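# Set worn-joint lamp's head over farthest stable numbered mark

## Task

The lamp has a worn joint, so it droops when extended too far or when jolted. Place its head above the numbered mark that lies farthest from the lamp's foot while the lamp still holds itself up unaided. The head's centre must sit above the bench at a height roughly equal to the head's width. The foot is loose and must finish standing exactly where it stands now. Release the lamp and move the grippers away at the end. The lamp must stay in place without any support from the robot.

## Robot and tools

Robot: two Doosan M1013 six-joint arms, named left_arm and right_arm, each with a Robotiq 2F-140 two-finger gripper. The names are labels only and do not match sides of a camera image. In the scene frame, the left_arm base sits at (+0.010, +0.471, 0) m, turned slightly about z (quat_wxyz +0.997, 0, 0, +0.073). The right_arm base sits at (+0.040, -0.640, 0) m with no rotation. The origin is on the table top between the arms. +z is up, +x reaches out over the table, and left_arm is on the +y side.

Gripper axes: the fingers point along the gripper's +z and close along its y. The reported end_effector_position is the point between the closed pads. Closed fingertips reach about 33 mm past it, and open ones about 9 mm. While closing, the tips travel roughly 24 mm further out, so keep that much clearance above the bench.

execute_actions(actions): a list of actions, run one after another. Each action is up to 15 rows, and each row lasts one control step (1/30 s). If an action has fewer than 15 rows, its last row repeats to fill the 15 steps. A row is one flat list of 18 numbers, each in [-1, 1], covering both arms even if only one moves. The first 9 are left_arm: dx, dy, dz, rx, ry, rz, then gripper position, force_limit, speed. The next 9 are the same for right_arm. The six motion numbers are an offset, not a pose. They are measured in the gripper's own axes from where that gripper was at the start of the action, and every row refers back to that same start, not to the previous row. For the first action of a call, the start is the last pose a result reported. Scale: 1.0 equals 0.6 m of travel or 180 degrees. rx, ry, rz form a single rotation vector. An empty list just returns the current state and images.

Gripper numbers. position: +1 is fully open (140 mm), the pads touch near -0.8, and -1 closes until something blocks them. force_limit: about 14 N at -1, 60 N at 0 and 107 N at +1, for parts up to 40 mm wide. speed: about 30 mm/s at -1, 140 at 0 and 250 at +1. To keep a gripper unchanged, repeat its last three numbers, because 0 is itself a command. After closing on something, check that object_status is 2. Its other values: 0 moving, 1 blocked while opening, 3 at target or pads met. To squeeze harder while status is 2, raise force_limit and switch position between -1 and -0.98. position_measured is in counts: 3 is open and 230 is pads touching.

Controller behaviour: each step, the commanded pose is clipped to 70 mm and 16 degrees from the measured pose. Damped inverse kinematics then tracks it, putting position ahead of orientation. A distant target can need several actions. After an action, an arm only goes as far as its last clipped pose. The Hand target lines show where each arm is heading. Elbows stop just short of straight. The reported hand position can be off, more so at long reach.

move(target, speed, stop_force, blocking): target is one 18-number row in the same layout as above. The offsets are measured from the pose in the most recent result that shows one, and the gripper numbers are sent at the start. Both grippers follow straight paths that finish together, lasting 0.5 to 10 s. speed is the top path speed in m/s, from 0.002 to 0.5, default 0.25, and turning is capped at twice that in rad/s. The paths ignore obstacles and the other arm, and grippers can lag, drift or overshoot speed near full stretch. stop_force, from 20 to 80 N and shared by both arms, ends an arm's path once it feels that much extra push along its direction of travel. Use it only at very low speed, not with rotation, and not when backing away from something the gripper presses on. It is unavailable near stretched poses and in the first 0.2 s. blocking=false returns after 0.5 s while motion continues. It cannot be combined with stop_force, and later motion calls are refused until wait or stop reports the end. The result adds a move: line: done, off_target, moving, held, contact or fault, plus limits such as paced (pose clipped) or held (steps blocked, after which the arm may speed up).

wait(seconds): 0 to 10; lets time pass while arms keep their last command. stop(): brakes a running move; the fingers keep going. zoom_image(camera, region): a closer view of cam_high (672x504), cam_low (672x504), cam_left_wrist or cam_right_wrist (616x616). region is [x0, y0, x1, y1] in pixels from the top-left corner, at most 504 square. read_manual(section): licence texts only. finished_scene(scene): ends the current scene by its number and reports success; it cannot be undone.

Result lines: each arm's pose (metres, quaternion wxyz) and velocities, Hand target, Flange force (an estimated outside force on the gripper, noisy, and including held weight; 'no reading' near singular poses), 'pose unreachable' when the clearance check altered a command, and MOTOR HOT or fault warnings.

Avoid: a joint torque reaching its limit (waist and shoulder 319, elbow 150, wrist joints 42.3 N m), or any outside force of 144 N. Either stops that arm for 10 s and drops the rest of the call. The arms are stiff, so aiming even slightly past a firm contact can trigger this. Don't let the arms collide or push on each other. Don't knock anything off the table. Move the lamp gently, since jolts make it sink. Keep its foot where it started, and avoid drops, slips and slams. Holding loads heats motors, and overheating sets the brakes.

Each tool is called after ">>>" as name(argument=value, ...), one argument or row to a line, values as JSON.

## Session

>>> execute_actions(
  actions=[],
)

Scene clock: 0.00 s.
left_arm: end_effector_position=(-0.0360, +0.8617, +0.1220) position_measured=3 object_status=3 end_effector_quat_wxyz=(+0.158, +0.946, -0.237, -0.157) end_effector_velocity=(+0.000, -0.000, -0.000) end_effector_angular_velocity=(-0.001, +0.000, -0.000) | right_arm: end_effector_position=(+0.5003, -0.7333, +0.1417) position_measured=3 object_status=3 end_effector_quat_wxyz=(+0.157, +0.670, +0.603, -0.403) end_effector_velocity=(-0.000, +0.000, -0.000) end_effector_angular_velocity=(+0.000, +0.000, -0.000)
Joint positions: left_arm=[1.186 0.056 2.191 0.333 1.239 3.228] | right_arm=[ 0.177  0.318  2.03  -0.678  1.467  0.599]
Joint velocities: left_arm=[-0.     0.001  0.    -0.     0.001 -0.   ] | right_arm=[ 0.  0.  0.  0. -0. -0.]
Flange force (N, the push that the arm receives, along the gripper's own x y z axes): no reading
Hand target (left_arm): -0.036, +0.862, +0.122; +0.158, +0.946, -0.237, -0.157
Hand target (right_arm): +0.500, -0.733, +0.142; +0.157, +0.670, +0.603, -0.403

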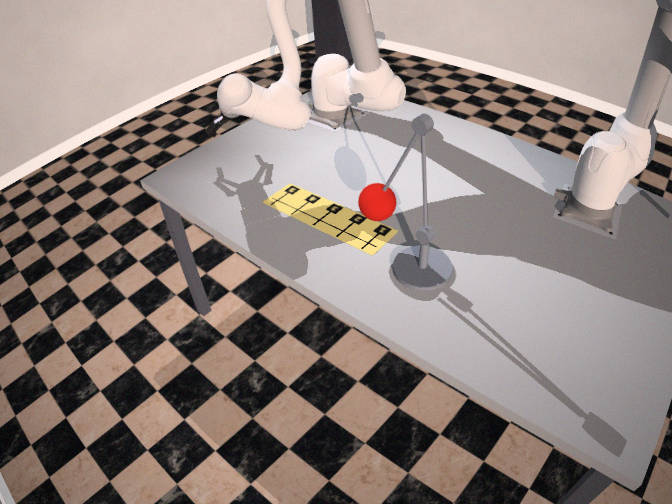

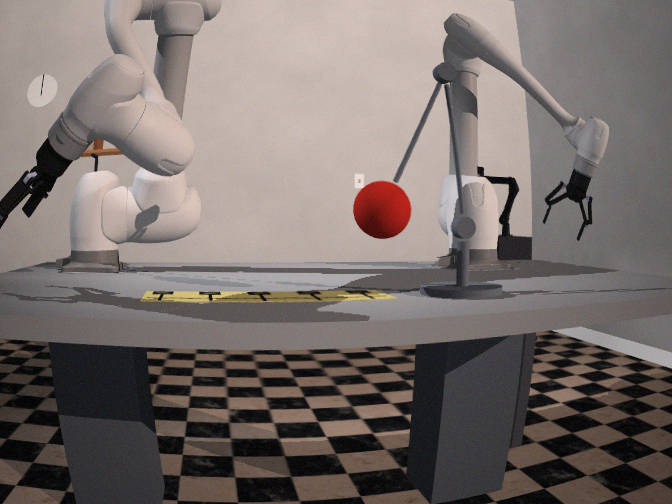

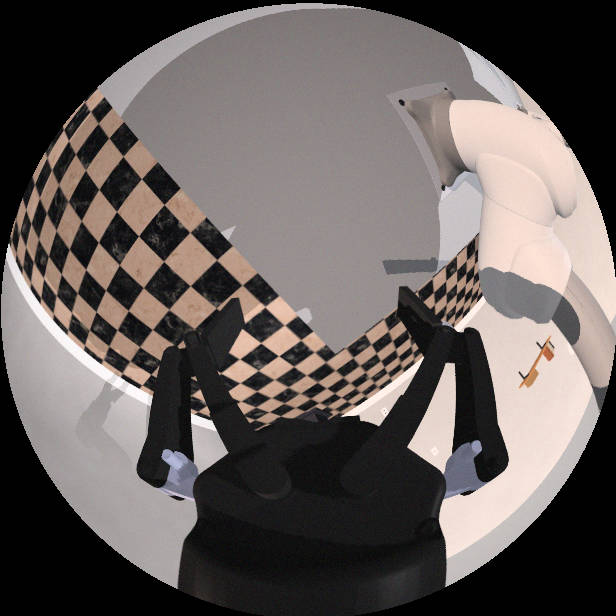

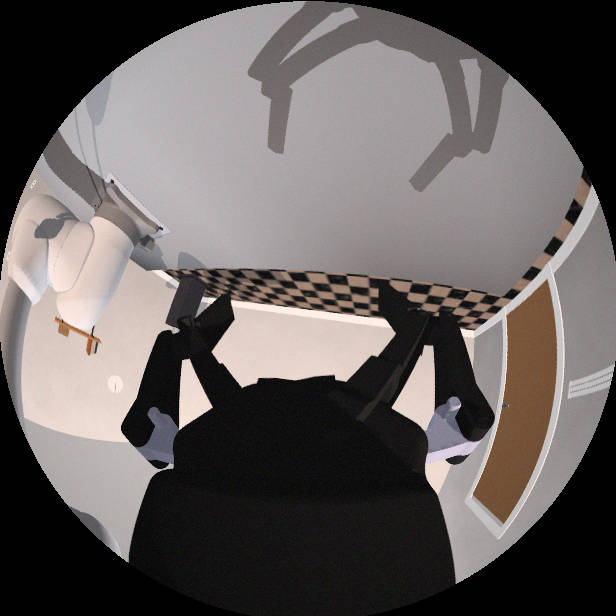

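>>> zoom_image(
  camera="cam_high",
  region=[255, 165, 415, 305],
)

>>> zoom_image(
  camera="cam_high",
  region=[380, 215, 470, 305],
)

>>> zoom_image(
  camera="cam_low",
  region=[340, 50, 520, 310],
)

>>> zoom_image(
  camera="cam_low",
  region=[130, 270, 270, 320],
)

>>> zoom_image(
  camera="cam_low",
  region=[265, 270, 405, 320],
)

Region (255, 165, 415, 305) of cam_high's 672x504 image, scaled by 3.150, with more detail than that image has; it fills the top 441 rows of this view, and the rest is white.

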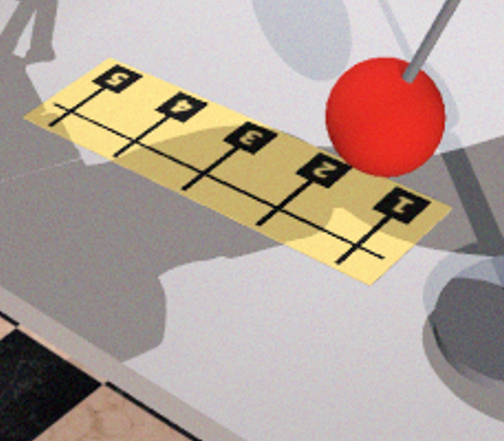

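Region (380, 215, 470, 305) of cam_high's 672x504 image, scaled by 5.600, with more detail than that image has.

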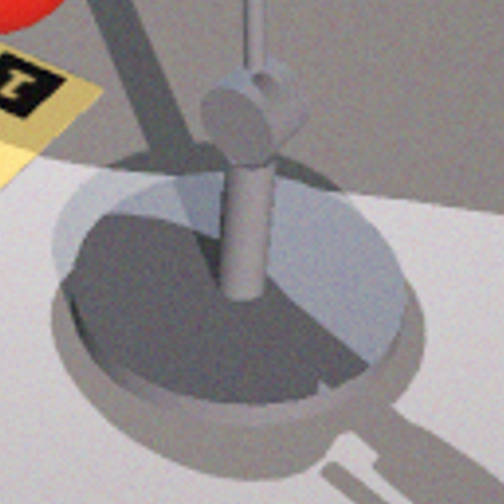

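Region (340, 50, 520, 310) of cam_low's 672x504 image, scaled by 1.938, with more detail than that image has; it fills the left 349 columns of this view, and the rest is white.

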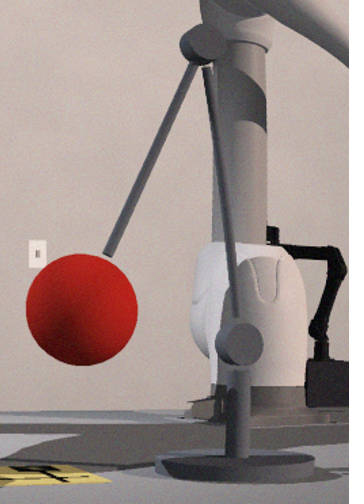

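Region (130, 270, 270, 320) of cam_low's 672x504 image, scaled by 3.600, with more detail than that image has; it fills the top 180 rows of this view, and the rest is white.

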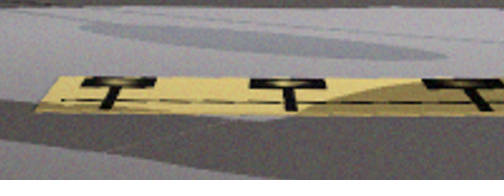

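Region (265, 270, 405, 320) of cam_low's 672x504 image, scaled by 3.600, with more detail than that image has; it fills the top 180 rows of this view, and the rest is white.

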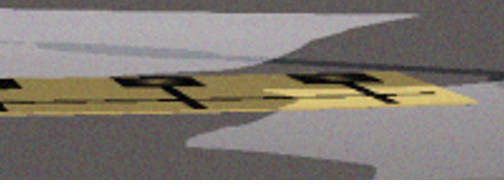

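>>> move(
  target=[0.6607,0.0685,-0.2235,-0.0204,0.1472,0.1916,0.3,-0.3,-0.5, 0.3869,-0.1432,-0.4475,-0.1987,0.2227,0.1045,1,-0.2,-0.8],
  speed=0.5,
)

Scene clock: 13.57 s.
left_arm: end_effector_position=(+0.3293, +0.6605, +0.1695) position_measured=91 object_status=3 end_effector_quat_wxyz=(+0.275, +0.839, -0.457, +0.106) end_effector_velocity=(+0.000, -0.000, -0.000) end_effector_angular_velocity=(-0.001, +0.000, -0.000) | right_arm: end_effector_position=(+0.5024, -0.3692, +0.1641) position_measured=3 object_status=3 end_effector_quat_wxyz=(+0.199, +0.773, +0.597, +0.076) end_effector_velocity=(-0.000, +0.000, -0.000) end_effector_angular_velocity=(-0.000, -0.000, -0.001)
Joint positions: left_arm=[ 0.616  0.088  2.106 -0.364  1.446  3.468] | right_arm=[ 0.713  0.027  2.123 -0.521  0.923  1.272]
Joint velocities: left_arm=[-0.001  0.     0.    -0.    -0.    -0.   ] | right_arm=[ 0.001  0.001  0.    -0.    -0.     0.002]
Flange force (N, the push that the arm receives, along the gripper's own x y z axes): left_arm=[-1.4 10.9 4.7] | right_arm=[-5.7 -4.1 -4.9]
Hand target (left_arm): +0.329, +0.660, +0.169; +0.275, +0.839, -0.457, +0.106
Hand target (right_arm): +0.502, -0.369, +0.164; +0.199, +0.773, +0.597, +0.076
Off the commanded pose (left_arm): 0.001 m, 0 deg.
Off the commanded pose (right_arm): 0.001 m, 0 deg.
move: done

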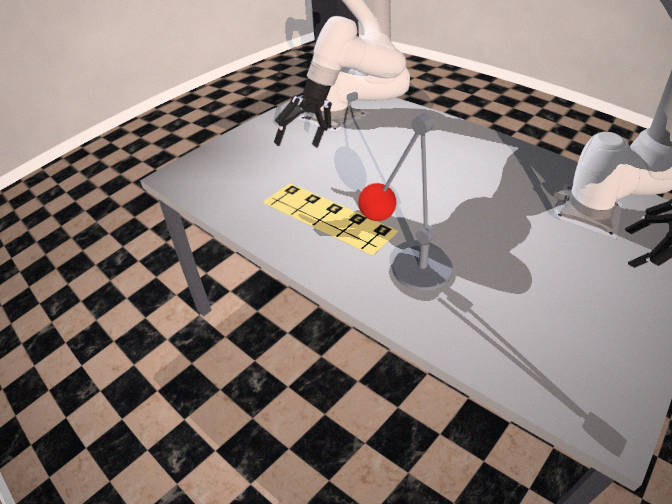

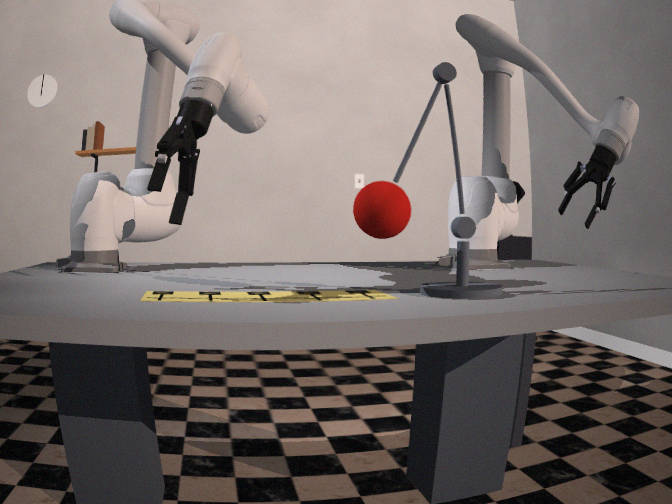

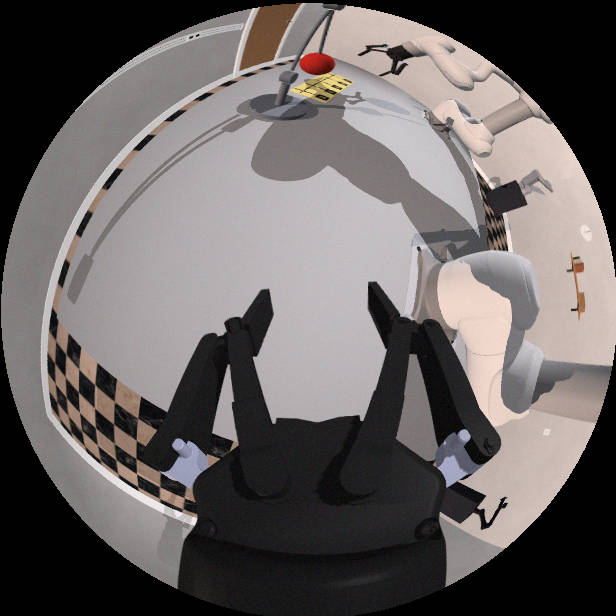

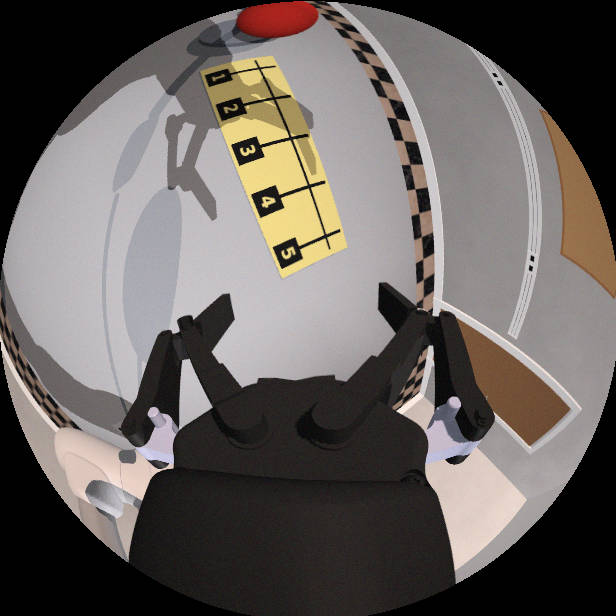

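>>> execute_actions(
  actions=[],
)

Scene clock: 17.27 s.
left_arm: end_effector_position=(+0.3294, +0.6605, +0.1695) position_measured=91 object_status=3 end_effector_quat_wxyz=(+0.275, +0.839, -0.457, +0.106) end_effector_velocity=(+0.001, +0.000, +0.001) end_effector_angular_velocity=(+0.001, -0.001, -0.001) | right_arm: end_effector_position=(+0.5024, -0.3692, +0.1640) position_measured=3 object_status=3 end_effector_quat_wxyz=(+0.199, +0.773, +0.597, +0.076) end_effector_velocity=(+0.000, +0.000, -0.000) end_effector_angular_velocity=(+0.000, +0.000, -0.000)
Joint positions: left_arm=[ 0.616  0.088  2.106 -0.364  1.446  3.468] | right_arm=[ 0.713  0.027  2.123 -0.521  0.923  1.272]
Joint velocities: left_arm=[-0.001 -0.001 -0.001  0.    -0.    -0.   ] | right_arm=[ 0.  0. -0.  0. -0. -0.]
Flange force (N, the push that the arm receives, along the gripper's own x y z axes): left_arm=[-6.0 10.5 1.9] | right_arm=[-1.2 -4.7 -2.0]
Hand target (left_arm): +0.329, +0.660, +0.169; +0.275, +0.839, -0.457, +0.106
Hand target (right_arm): +0.502, -0.369, +0.164; +0.199, +0.773, +0.597, +0.076
Off the commanded pose (left_arm): 0.001 m, 0 deg.
Off the commanded pose (right_arm): 0.000 m, 0 deg.

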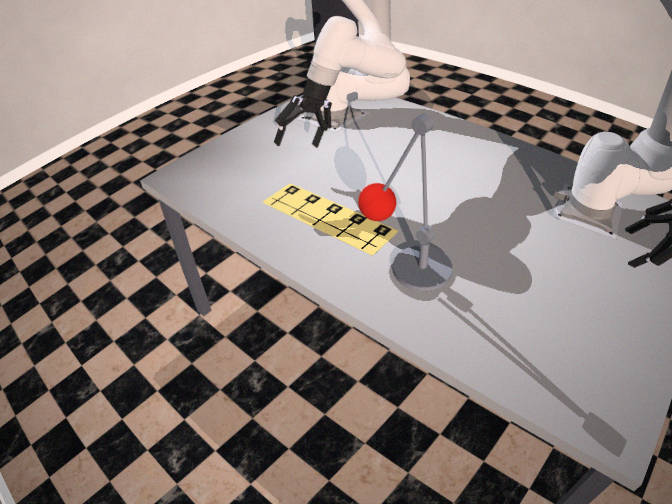

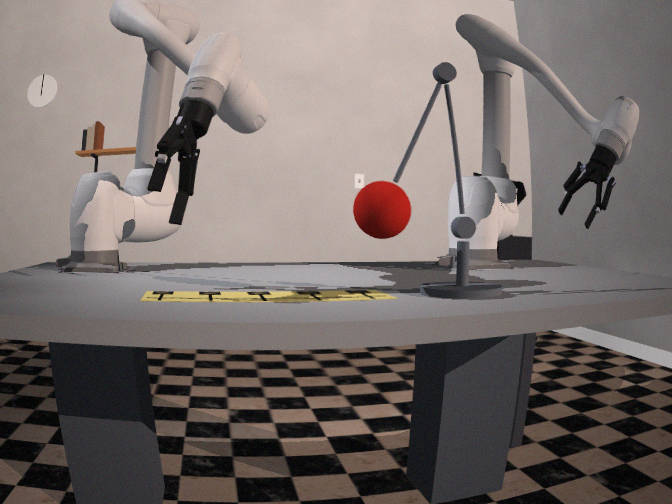

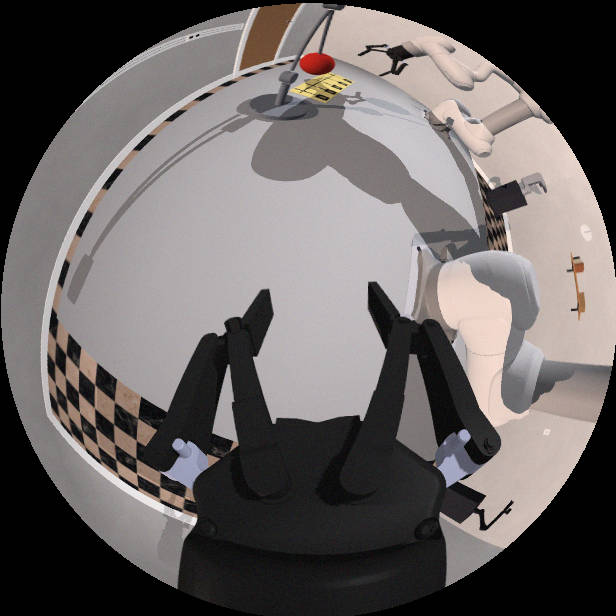

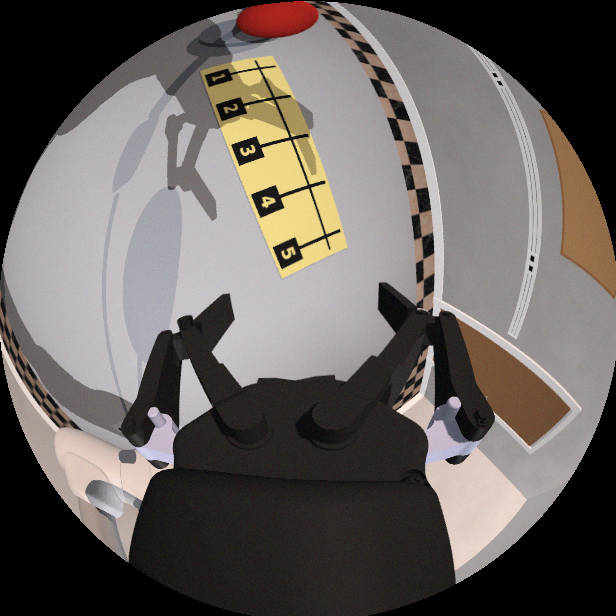

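>>> move(
  target=[0.6738,-0.1167,0.4167,-0.0205,0.1477,0.1917,0.3,-0.3,-0.5,0.5772,-0.1091,-0.1653,-0.1987,0.2229,0.1034,1,-0.2,-0.8],
  speed=0.45,
)

Scene clock: 20.97 s.
left_arm: end_effector_position=(+0.5949, +0.2654, +0.1105) position_measured=91 object_status=3 end_effector_quat_wxyz=(-0.354, -0.612, +0.612, -0.354) end_effector_velocity=(+0.000, +0.001, -0.000) end_effector_angular_velocity=(-0.000, -0.000, +0.001) | right_arm: end_effector_position=(+0.5037, -0.0034, +0.1869) position_measured=3 object_status=3 end_effector_quat_wxyz=(+0.194, +0.688, +0.449, +0.537) end_effector_velocity=(-0.000, -0.000, -0.002) end_effector_angular_velocity=(-0.002, +0.001, -0.000)
Joint positions: left_arm=[-0.063  0.415  2.073 -1.176  1.211  4.008] | right_arm=[ 1.236  0.372  2.069 -1.771  0.938  3.049]
Joint velocities: left_arm=[ 0.002  0.001  0.    -0.     0.     0.001] | right_arm=[-0.     0.003  0.001 -0.002  0.001  0.003]
Flange force (N, the push that the arm receives, along the gripper's own x y z axes): left_arm=[0.4 11.3 -4.8] | right_arm=[-1.4 5.5 -4.2]
Hand target (left_arm): +0.595, +0.265, +0.110; +0.354, +0.612, -0.612, +0.354
Hand target (right_arm): +0.504, -0.003, +0.187; +0.194, +0.688, +0.449, +0.537
Off the commanded pose (left_arm): 0.001 m, 0 deg.
Off the commanded pose (right_arm): 0.001 m, 0 deg.
move: done

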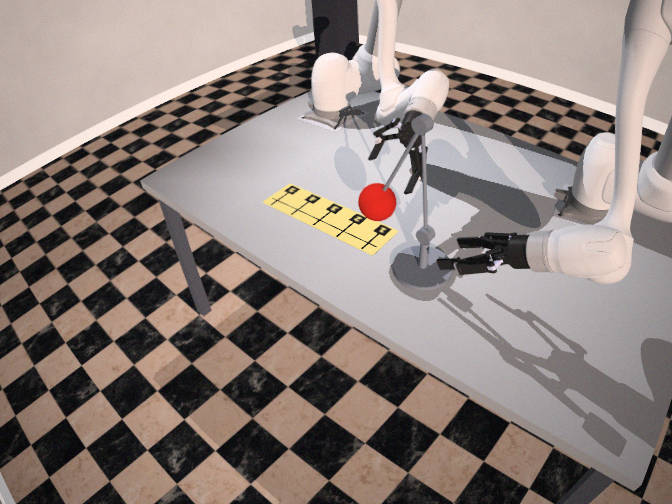

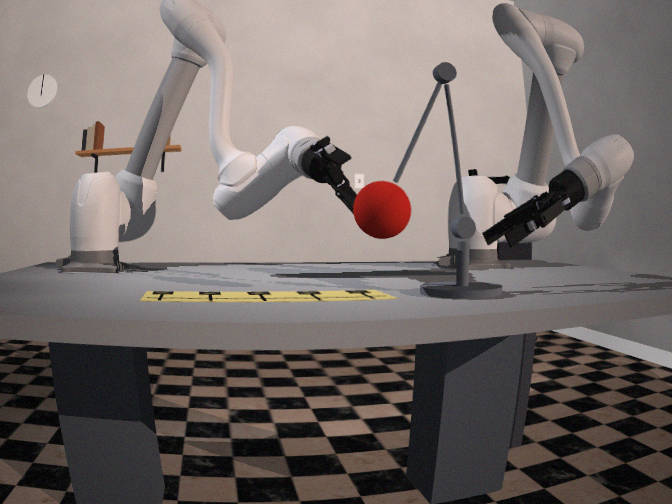

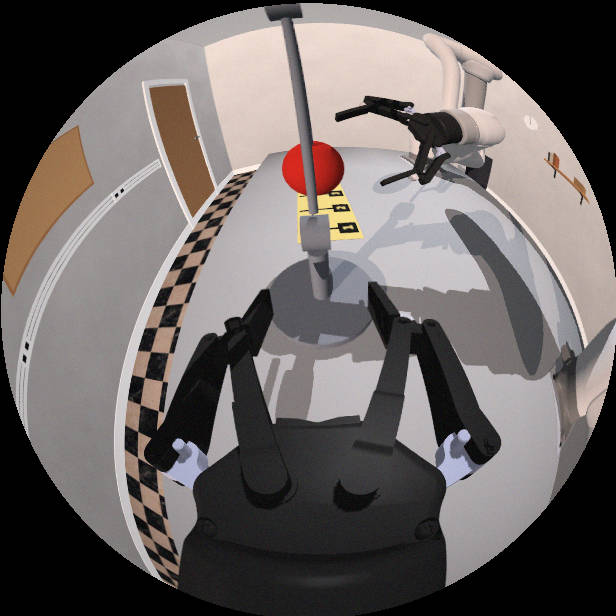

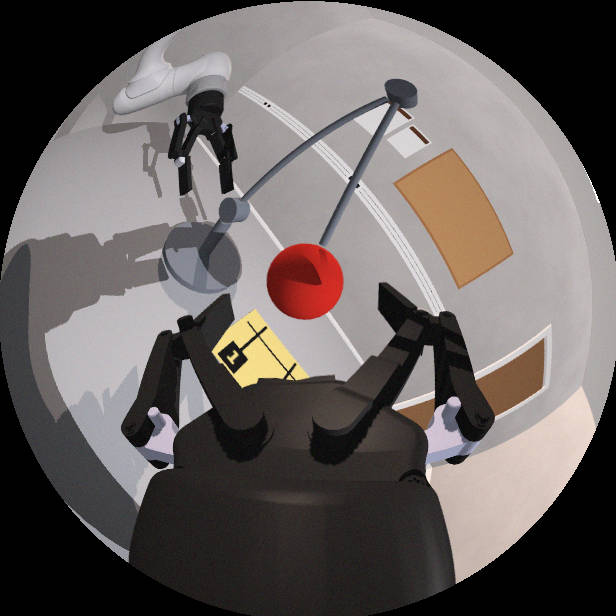

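>>> move(
  target=[0.0017,0,0.1845,0,0,0,0.3,-0.3,-0.5,0,0,0.1835,0,0,0,1,-0.2,-0.8],
  speed=0.18,
)

Scene clock: 22.63 s.
left_arm: end_effector_position=(+0.5950, +0.1692, +0.0561) position_measured=91 object_status=3 end_effector_quat_wxyz=(-0.354, -0.612, +0.612, -0.354) end_effector_velocity=(+0.001, -0.000, +0.000) end_effector_angular_velocity=(-0.000, -0.002, -0.000) | right_arm: end_effector_position=(+0.6040, +0.0205, +0.1485) position_measured=3 object_status=3 end_effector_quat_wxyz=(+0.194, +0.688, +0.449, +0.537) end_effector_velocity=(+0.000, +0.001, +0.000) end_effector_angular_velocity=(-0.000, -0.001, +0.001)
Joint positions: left_arm=[-0.227  0.492  2.101 -1.344  1.09   4.087] | right_arm=[ 1.101  0.49   1.974 -1.911  0.861  3.105]
Joint velocities: left_arm=[-0.    -0.    -0.001 -0.    -0.     0.   ] | right_arm=[-0.     0.    -0.001 -0.001 -0.    -0.   ]
Flange force (N, the push that the arm receives, along the gripper's own x y z axes): left_arm=[-1.9 8.1 -3.0] | right_arm=[1.3 3.5 -4.1]
Hand target (left_arm): +0.595, +0.169, +0.056; +0.354, +0.612, -0.612, +0.354
Hand target (right_arm): +0.604, +0.020, +0.149; +0.194, +0.688, +0.449, +0.537
Off the commanded pose (left_arm): 0.000 m, 0 deg.
Off the commanded pose (right_arm): 0.000 m, 0 deg.
move: done

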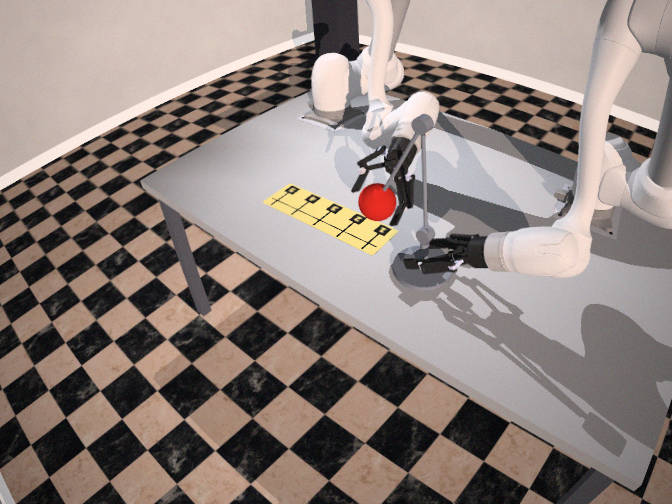

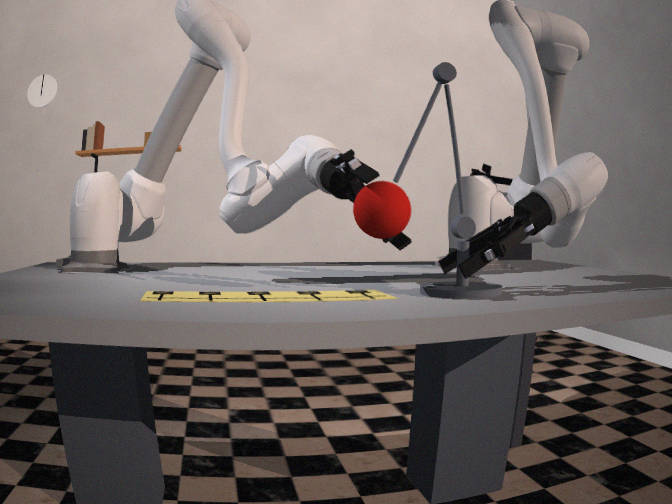

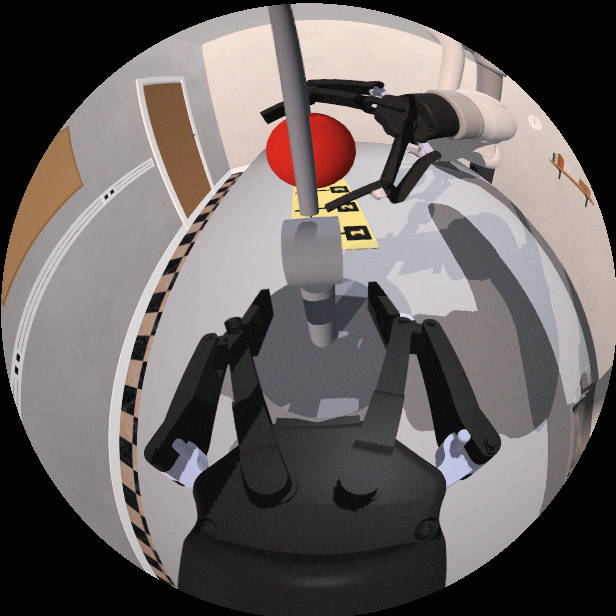

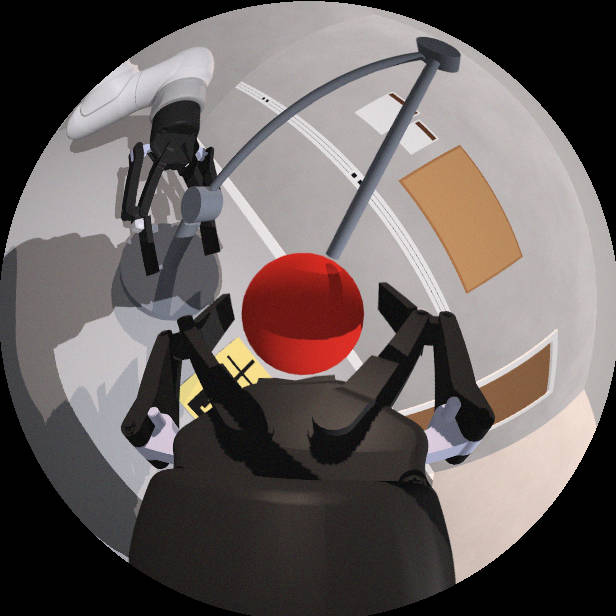

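>>> zoom_image(
  camera="cam_right_wrist",
  region=[200, 230, 420, 400],
)

>>> zoom_image(
  camera="cam_left_wrist",
  region=[230, 200, 410, 380],
)

Region (200, 230, 420, 400) of cam_right_wrist's 616x616 image, scaled by 2.291, with more detail than that image has; it fills the top 389 rows of this view, and the rest is white.

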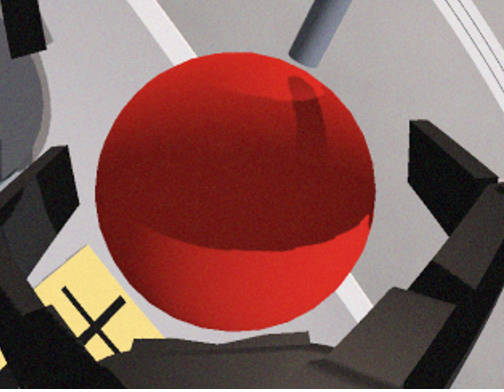

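Region (230, 200, 410, 380) of cam_left_wrist's 616x616 image, scaled by 2.800, with more detail than that image has.

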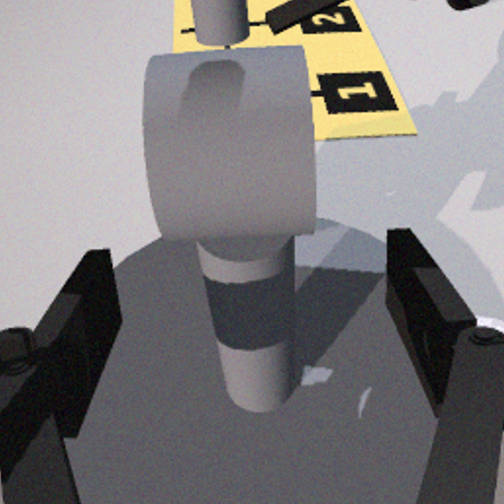

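>>> move(
  target=[0,0,0,0,0,0,-1,0.2,-0.65,-0.005,-0.005,-0.005,0,0,0,-1,-0.2,-0.8],
  speed=0.02,
)

Scene clock: 25.50 s.
left_arm: end_effector_position=(+0.5949, +0.1692, +0.0560) position_measured=198 object_status=0 end_effector_quat_wxyz=(-0.354, -0.612, +0.612, -0.354) end_effector_velocity=(+0.000, -0.000, +0.001) end_effector_angular_velocity=(-0.001, -0.001, +0.000) | right_arm: end_effector_position=(+0.5999, +0.0189, +0.1457) position_measured=79 object_status=2 end_effector_quat_wxyz=(+0.194, +0.687, +0.449, +0.537) end_effector_velocity=(-0.000, +0.000, -0.001) end_effector_angular_velocity=(+0.002, +0.002, -0.001)
Joint positions: left_arm=[-0.227  0.492  2.101 -1.344  1.09   4.087] | right_arm=[ 1.105  0.49   1.981 -1.913  0.867  3.114]
Joint velocities: left_arm=[-0.    -0.001  0.    -0.001  0.    -0.   ] | right_arm=[ 0.     0.     0.     0.001 -0.001  0.002]
Flange force (N, the push that the arm receives, along the gripper's own x y z axes): left_arm=[9.8 16.4 -17.1] | right_arm=[3.9 7.1 -4.0]
Hand target (left_arm): +0.595, +0.169, +0.056; +0.354, +0.612, -0.612, +0.354
Hand target (right_arm): +0.600, +0.019, +0.146; +0.194, +0.688, +0.449, +0.537
Off the commanded pose (left_arm): 0.000 m, 0 deg.
Off the commanded pose (right_arm): 0.000 m, 0 deg.
move: done

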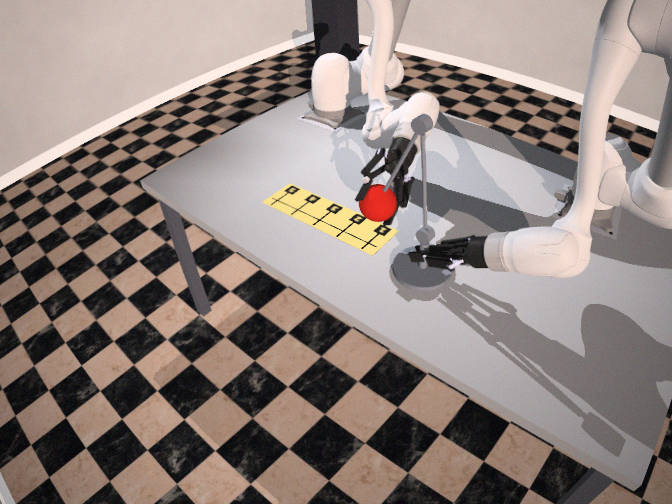

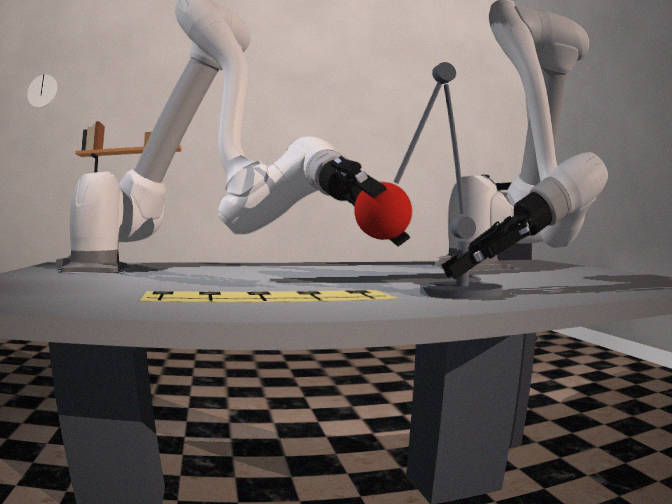

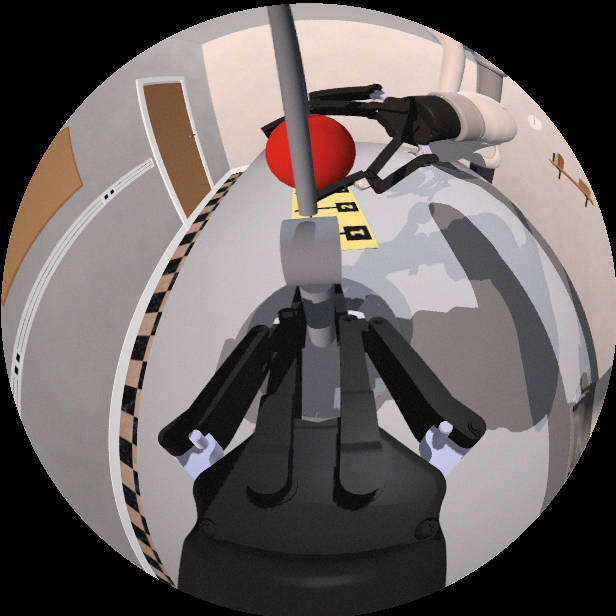

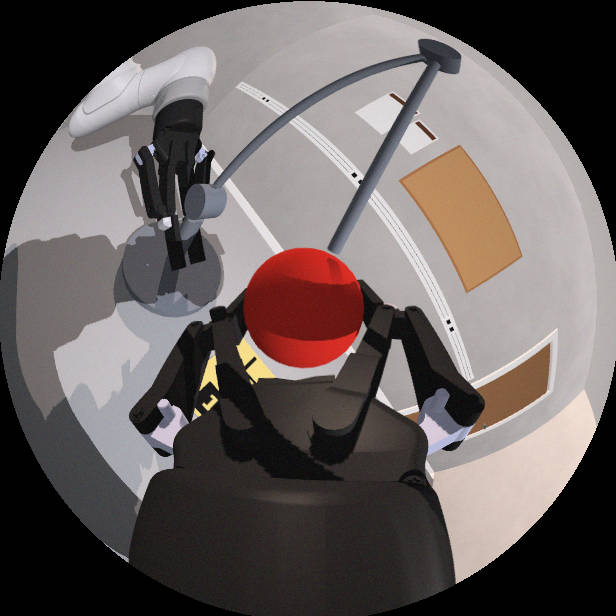

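>>> move(
  target=[0,0,0,0,0,0,-1,0.2,-0.65,-0.1347,0.0530,-0.0133,0,0,0,-1,-0.2,-0.8],
  speed=0.08,
)

Scene clock: 29.77 s.
left_arm: end_effector_position=(+0.5950, +0.1692, +0.0561) position_measured=198 object_status=2 end_effector_quat_wxyz=(-0.354, -0.612, +0.612, -0.354) end_effector_velocity=(-0.000, -0.000, +0.000) end_effector_angular_velocity=(-0.000, +0.001, -0.001) | right_arm: end_effector_position=(+0.6040, -0.0660, +0.1267) position_measured=79 object_status=2 end_effector_quat_wxyz=(+0.194, +0.687, +0.449, +0.537) end_effector_velocity=(+0.000, +0.000, -0.001) end_effector_angular_velocity=(-0.002, -0.000, +0.001)
Joint positions: left_arm=[-0.227  0.492  2.101 -1.344  1.09   4.087] | right_arm=[ 1.031  0.439  2.135 -2.068  0.869  3.259]
Joint velocities: left_arm=[-0.001 -0.     0.     0.001  0.    -0.001] | right_arm=[-0.     0.002  0.    -0.002  0.    -0.   ]
Flange force (N, the push that the arm receives, along the gripper's own x y z axes): left_arm=[17.7 -1.9 0.0] | right_arm=[2.3 -17.8 -13.8]
Hand target (left_arm): +0.595, +0.169, +0.056; +0.354, +0.612, -0.612, +0.354
Hand target (right_arm): +0.604, -0.066, +0.127; +0.194, +0.687, +0.449, +0.537
Off the commanded pose (left_arm): 0.000 m, 0 deg.
Off the commanded pose (right_arm): 0.000 m, 0 deg.
move: done

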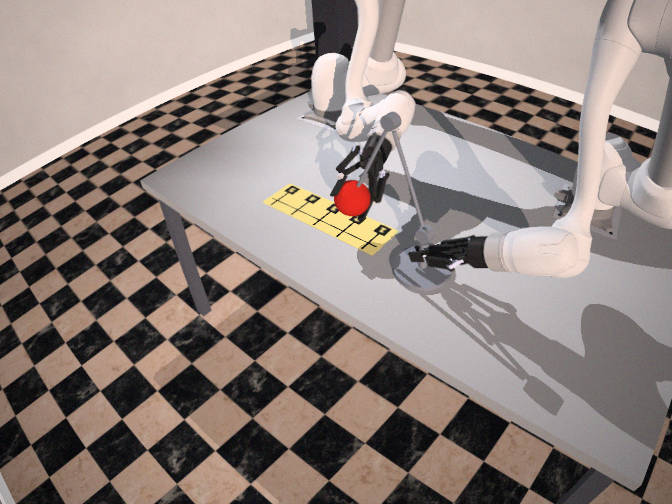

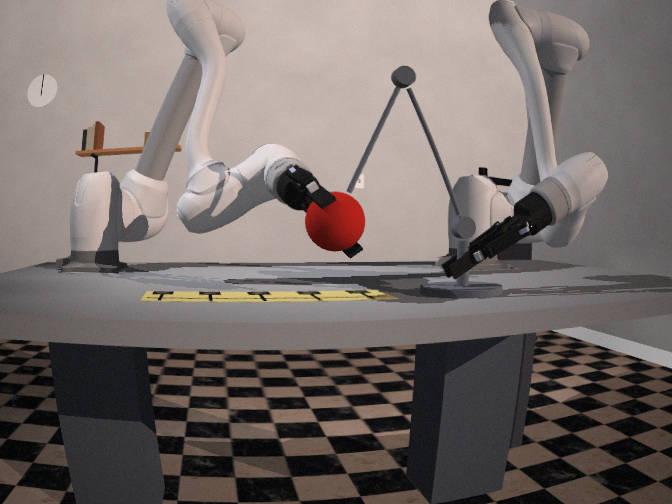

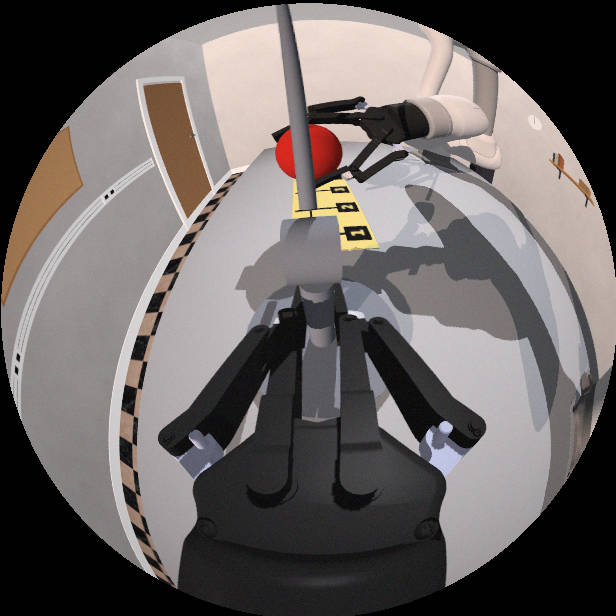

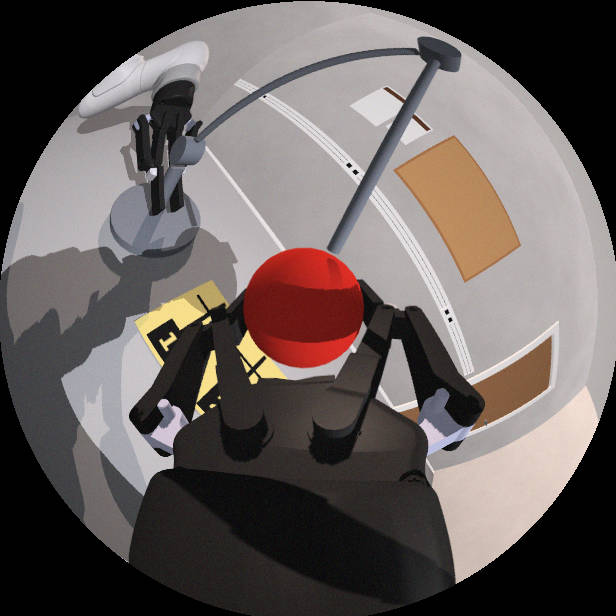

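>>> zoom_image(
  camera="cam_left_wrist",
  region=[240, 90, 400, 300],
)

>>> zoom_image(
  camera="cam_high",
  region=[250, 100, 470, 310],
)

Region (240, 90, 400, 300) of cam_left_wrist's 616x616 image, scaled by 2.400, with more detail than that image has; it fills the left 384 columns of this view, and the rest is white.

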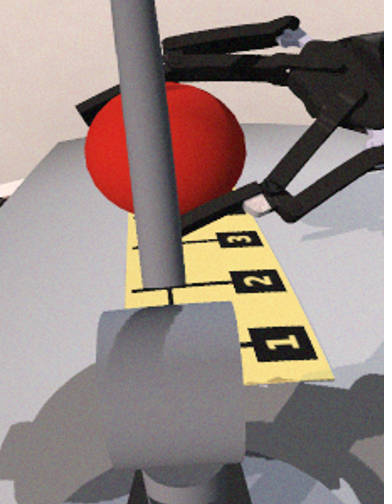

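Region (250, 100, 470, 310) of cam_high's 672x504 image, scaled by 2.291, with more detail than that image has; it fills the top 481 rows of this view, and the rest is white.

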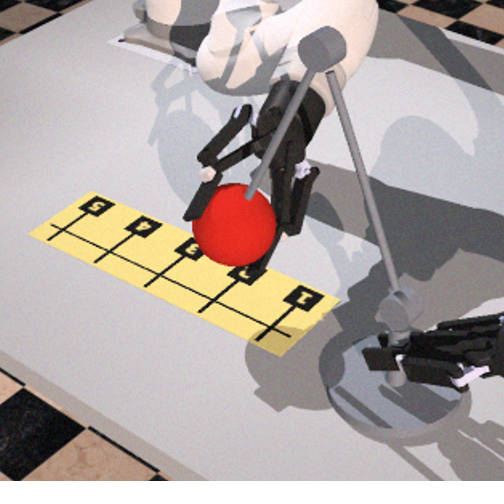

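>>> zoom_image(
  camera="cam_low",
  region=[270, 170, 410, 310],
)

>>> zoom_image(
  camera="cam_high",
  region=[310, 160, 410, 260],
)

Region (270, 170, 410, 310) of cam_low's 672x504 image, scaled by 3.600, with more detail than that image has.

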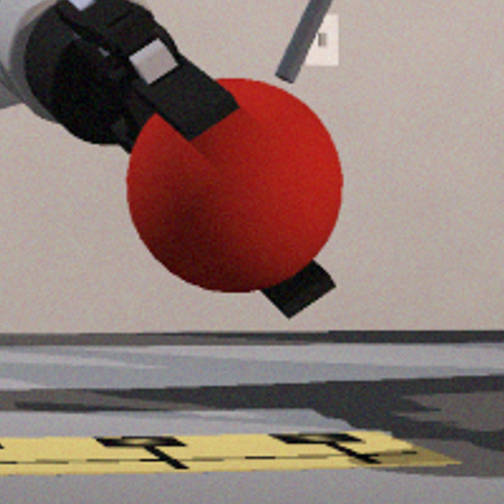

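Region (310, 160, 410, 260) of cam_high's 672x504 image, scaled by 5.040, with more detail than that image has.

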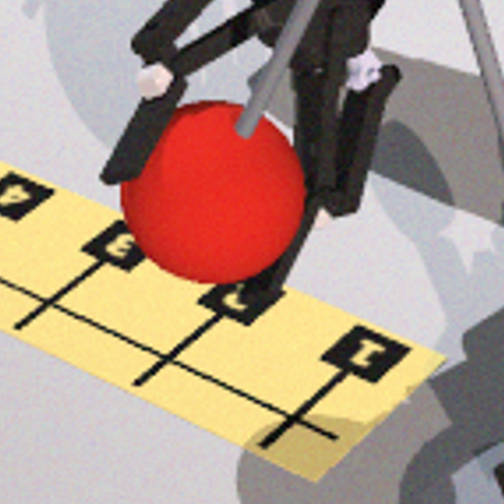

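>>> move(
  target=[0,0,0,0,0,0,-1,0.2,-0.65,-0.1940,0.0736,-0.0265,-0.0030,-0.0197,-0.0471,-1,-0.2,-0.8],
  speed=0.08,
)

Scene clock: 36.57 s.
left_arm: end_effector_position=(+0.5950, +0.1692, +0.0561) position_measured=198 object_status=2 end_effector_quat_wxyz=(-0.354, -0.612, +0.612, -0.354) end_effector_velocity=(-0.000, -0.000, +0.000) end_effector_angular_velocity=(-0.002, +0.001, -0.001) | right_arm: end_effector_position=(+0.6052, -0.1884, +0.0996) position_measured=79 object_status=2 end_effector_quat_wxyz=(+0.250, +0.668, +0.490, +0.502) end_effector_velocity=(+0.000, -0.001, +0.000) end_effector_angular_velocity=(+0.002, +0.000, -0.002)
Joint positions: left_arm=[-0.227  0.492  2.101 -1.344  1.09   4.087] | right_arm=[ 0.919  0.385  2.309 -2.194  0.89   3.229]
Joint velocities: left_arm=[-0.     0.001 -0.001 -0.     0.002 -0.   ] | right_arm=[-0.    -0.001  0.     0.001  0.     0.001]
Flange force (N, the push that the arm receives, along the gripper's own x y z axes): left_arm=[36.2 12.1 -12.5] | right_arm=[9.1 -8.8 -12.2]
Hand target (left_arm): +0.595, +0.169, +0.056; +0.354, +0.612, -0.612, +0.354
Hand target (right_arm): +0.605, -0.188, +0.100; +0.250, +0.668, +0.490, +0.502
Off the commanded pose (left_arm): 0.000 m, 0 deg.
Off the commanded pose (right_arm): 0.000 m, 0 deg.
move: done

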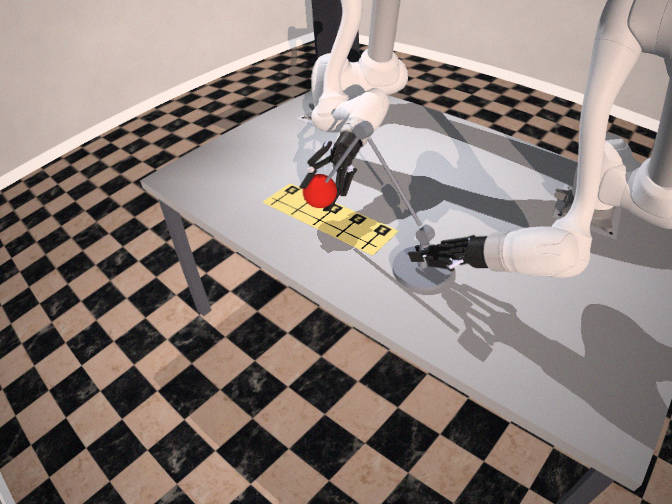

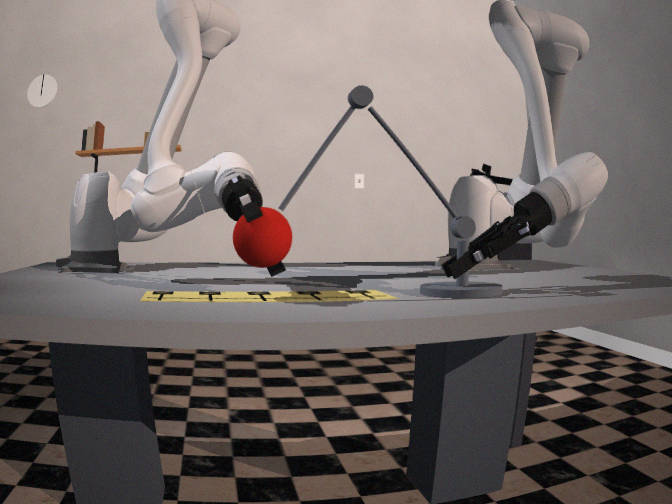

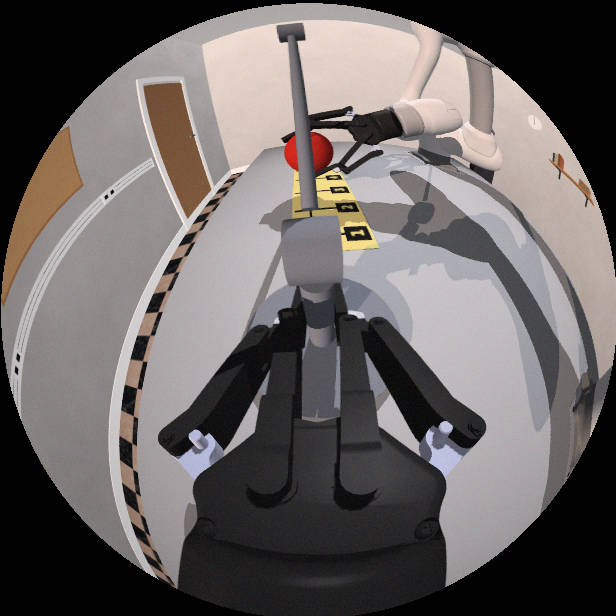

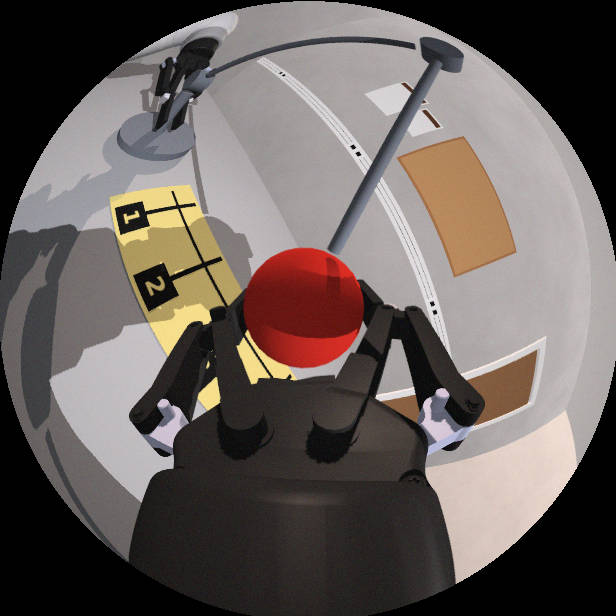

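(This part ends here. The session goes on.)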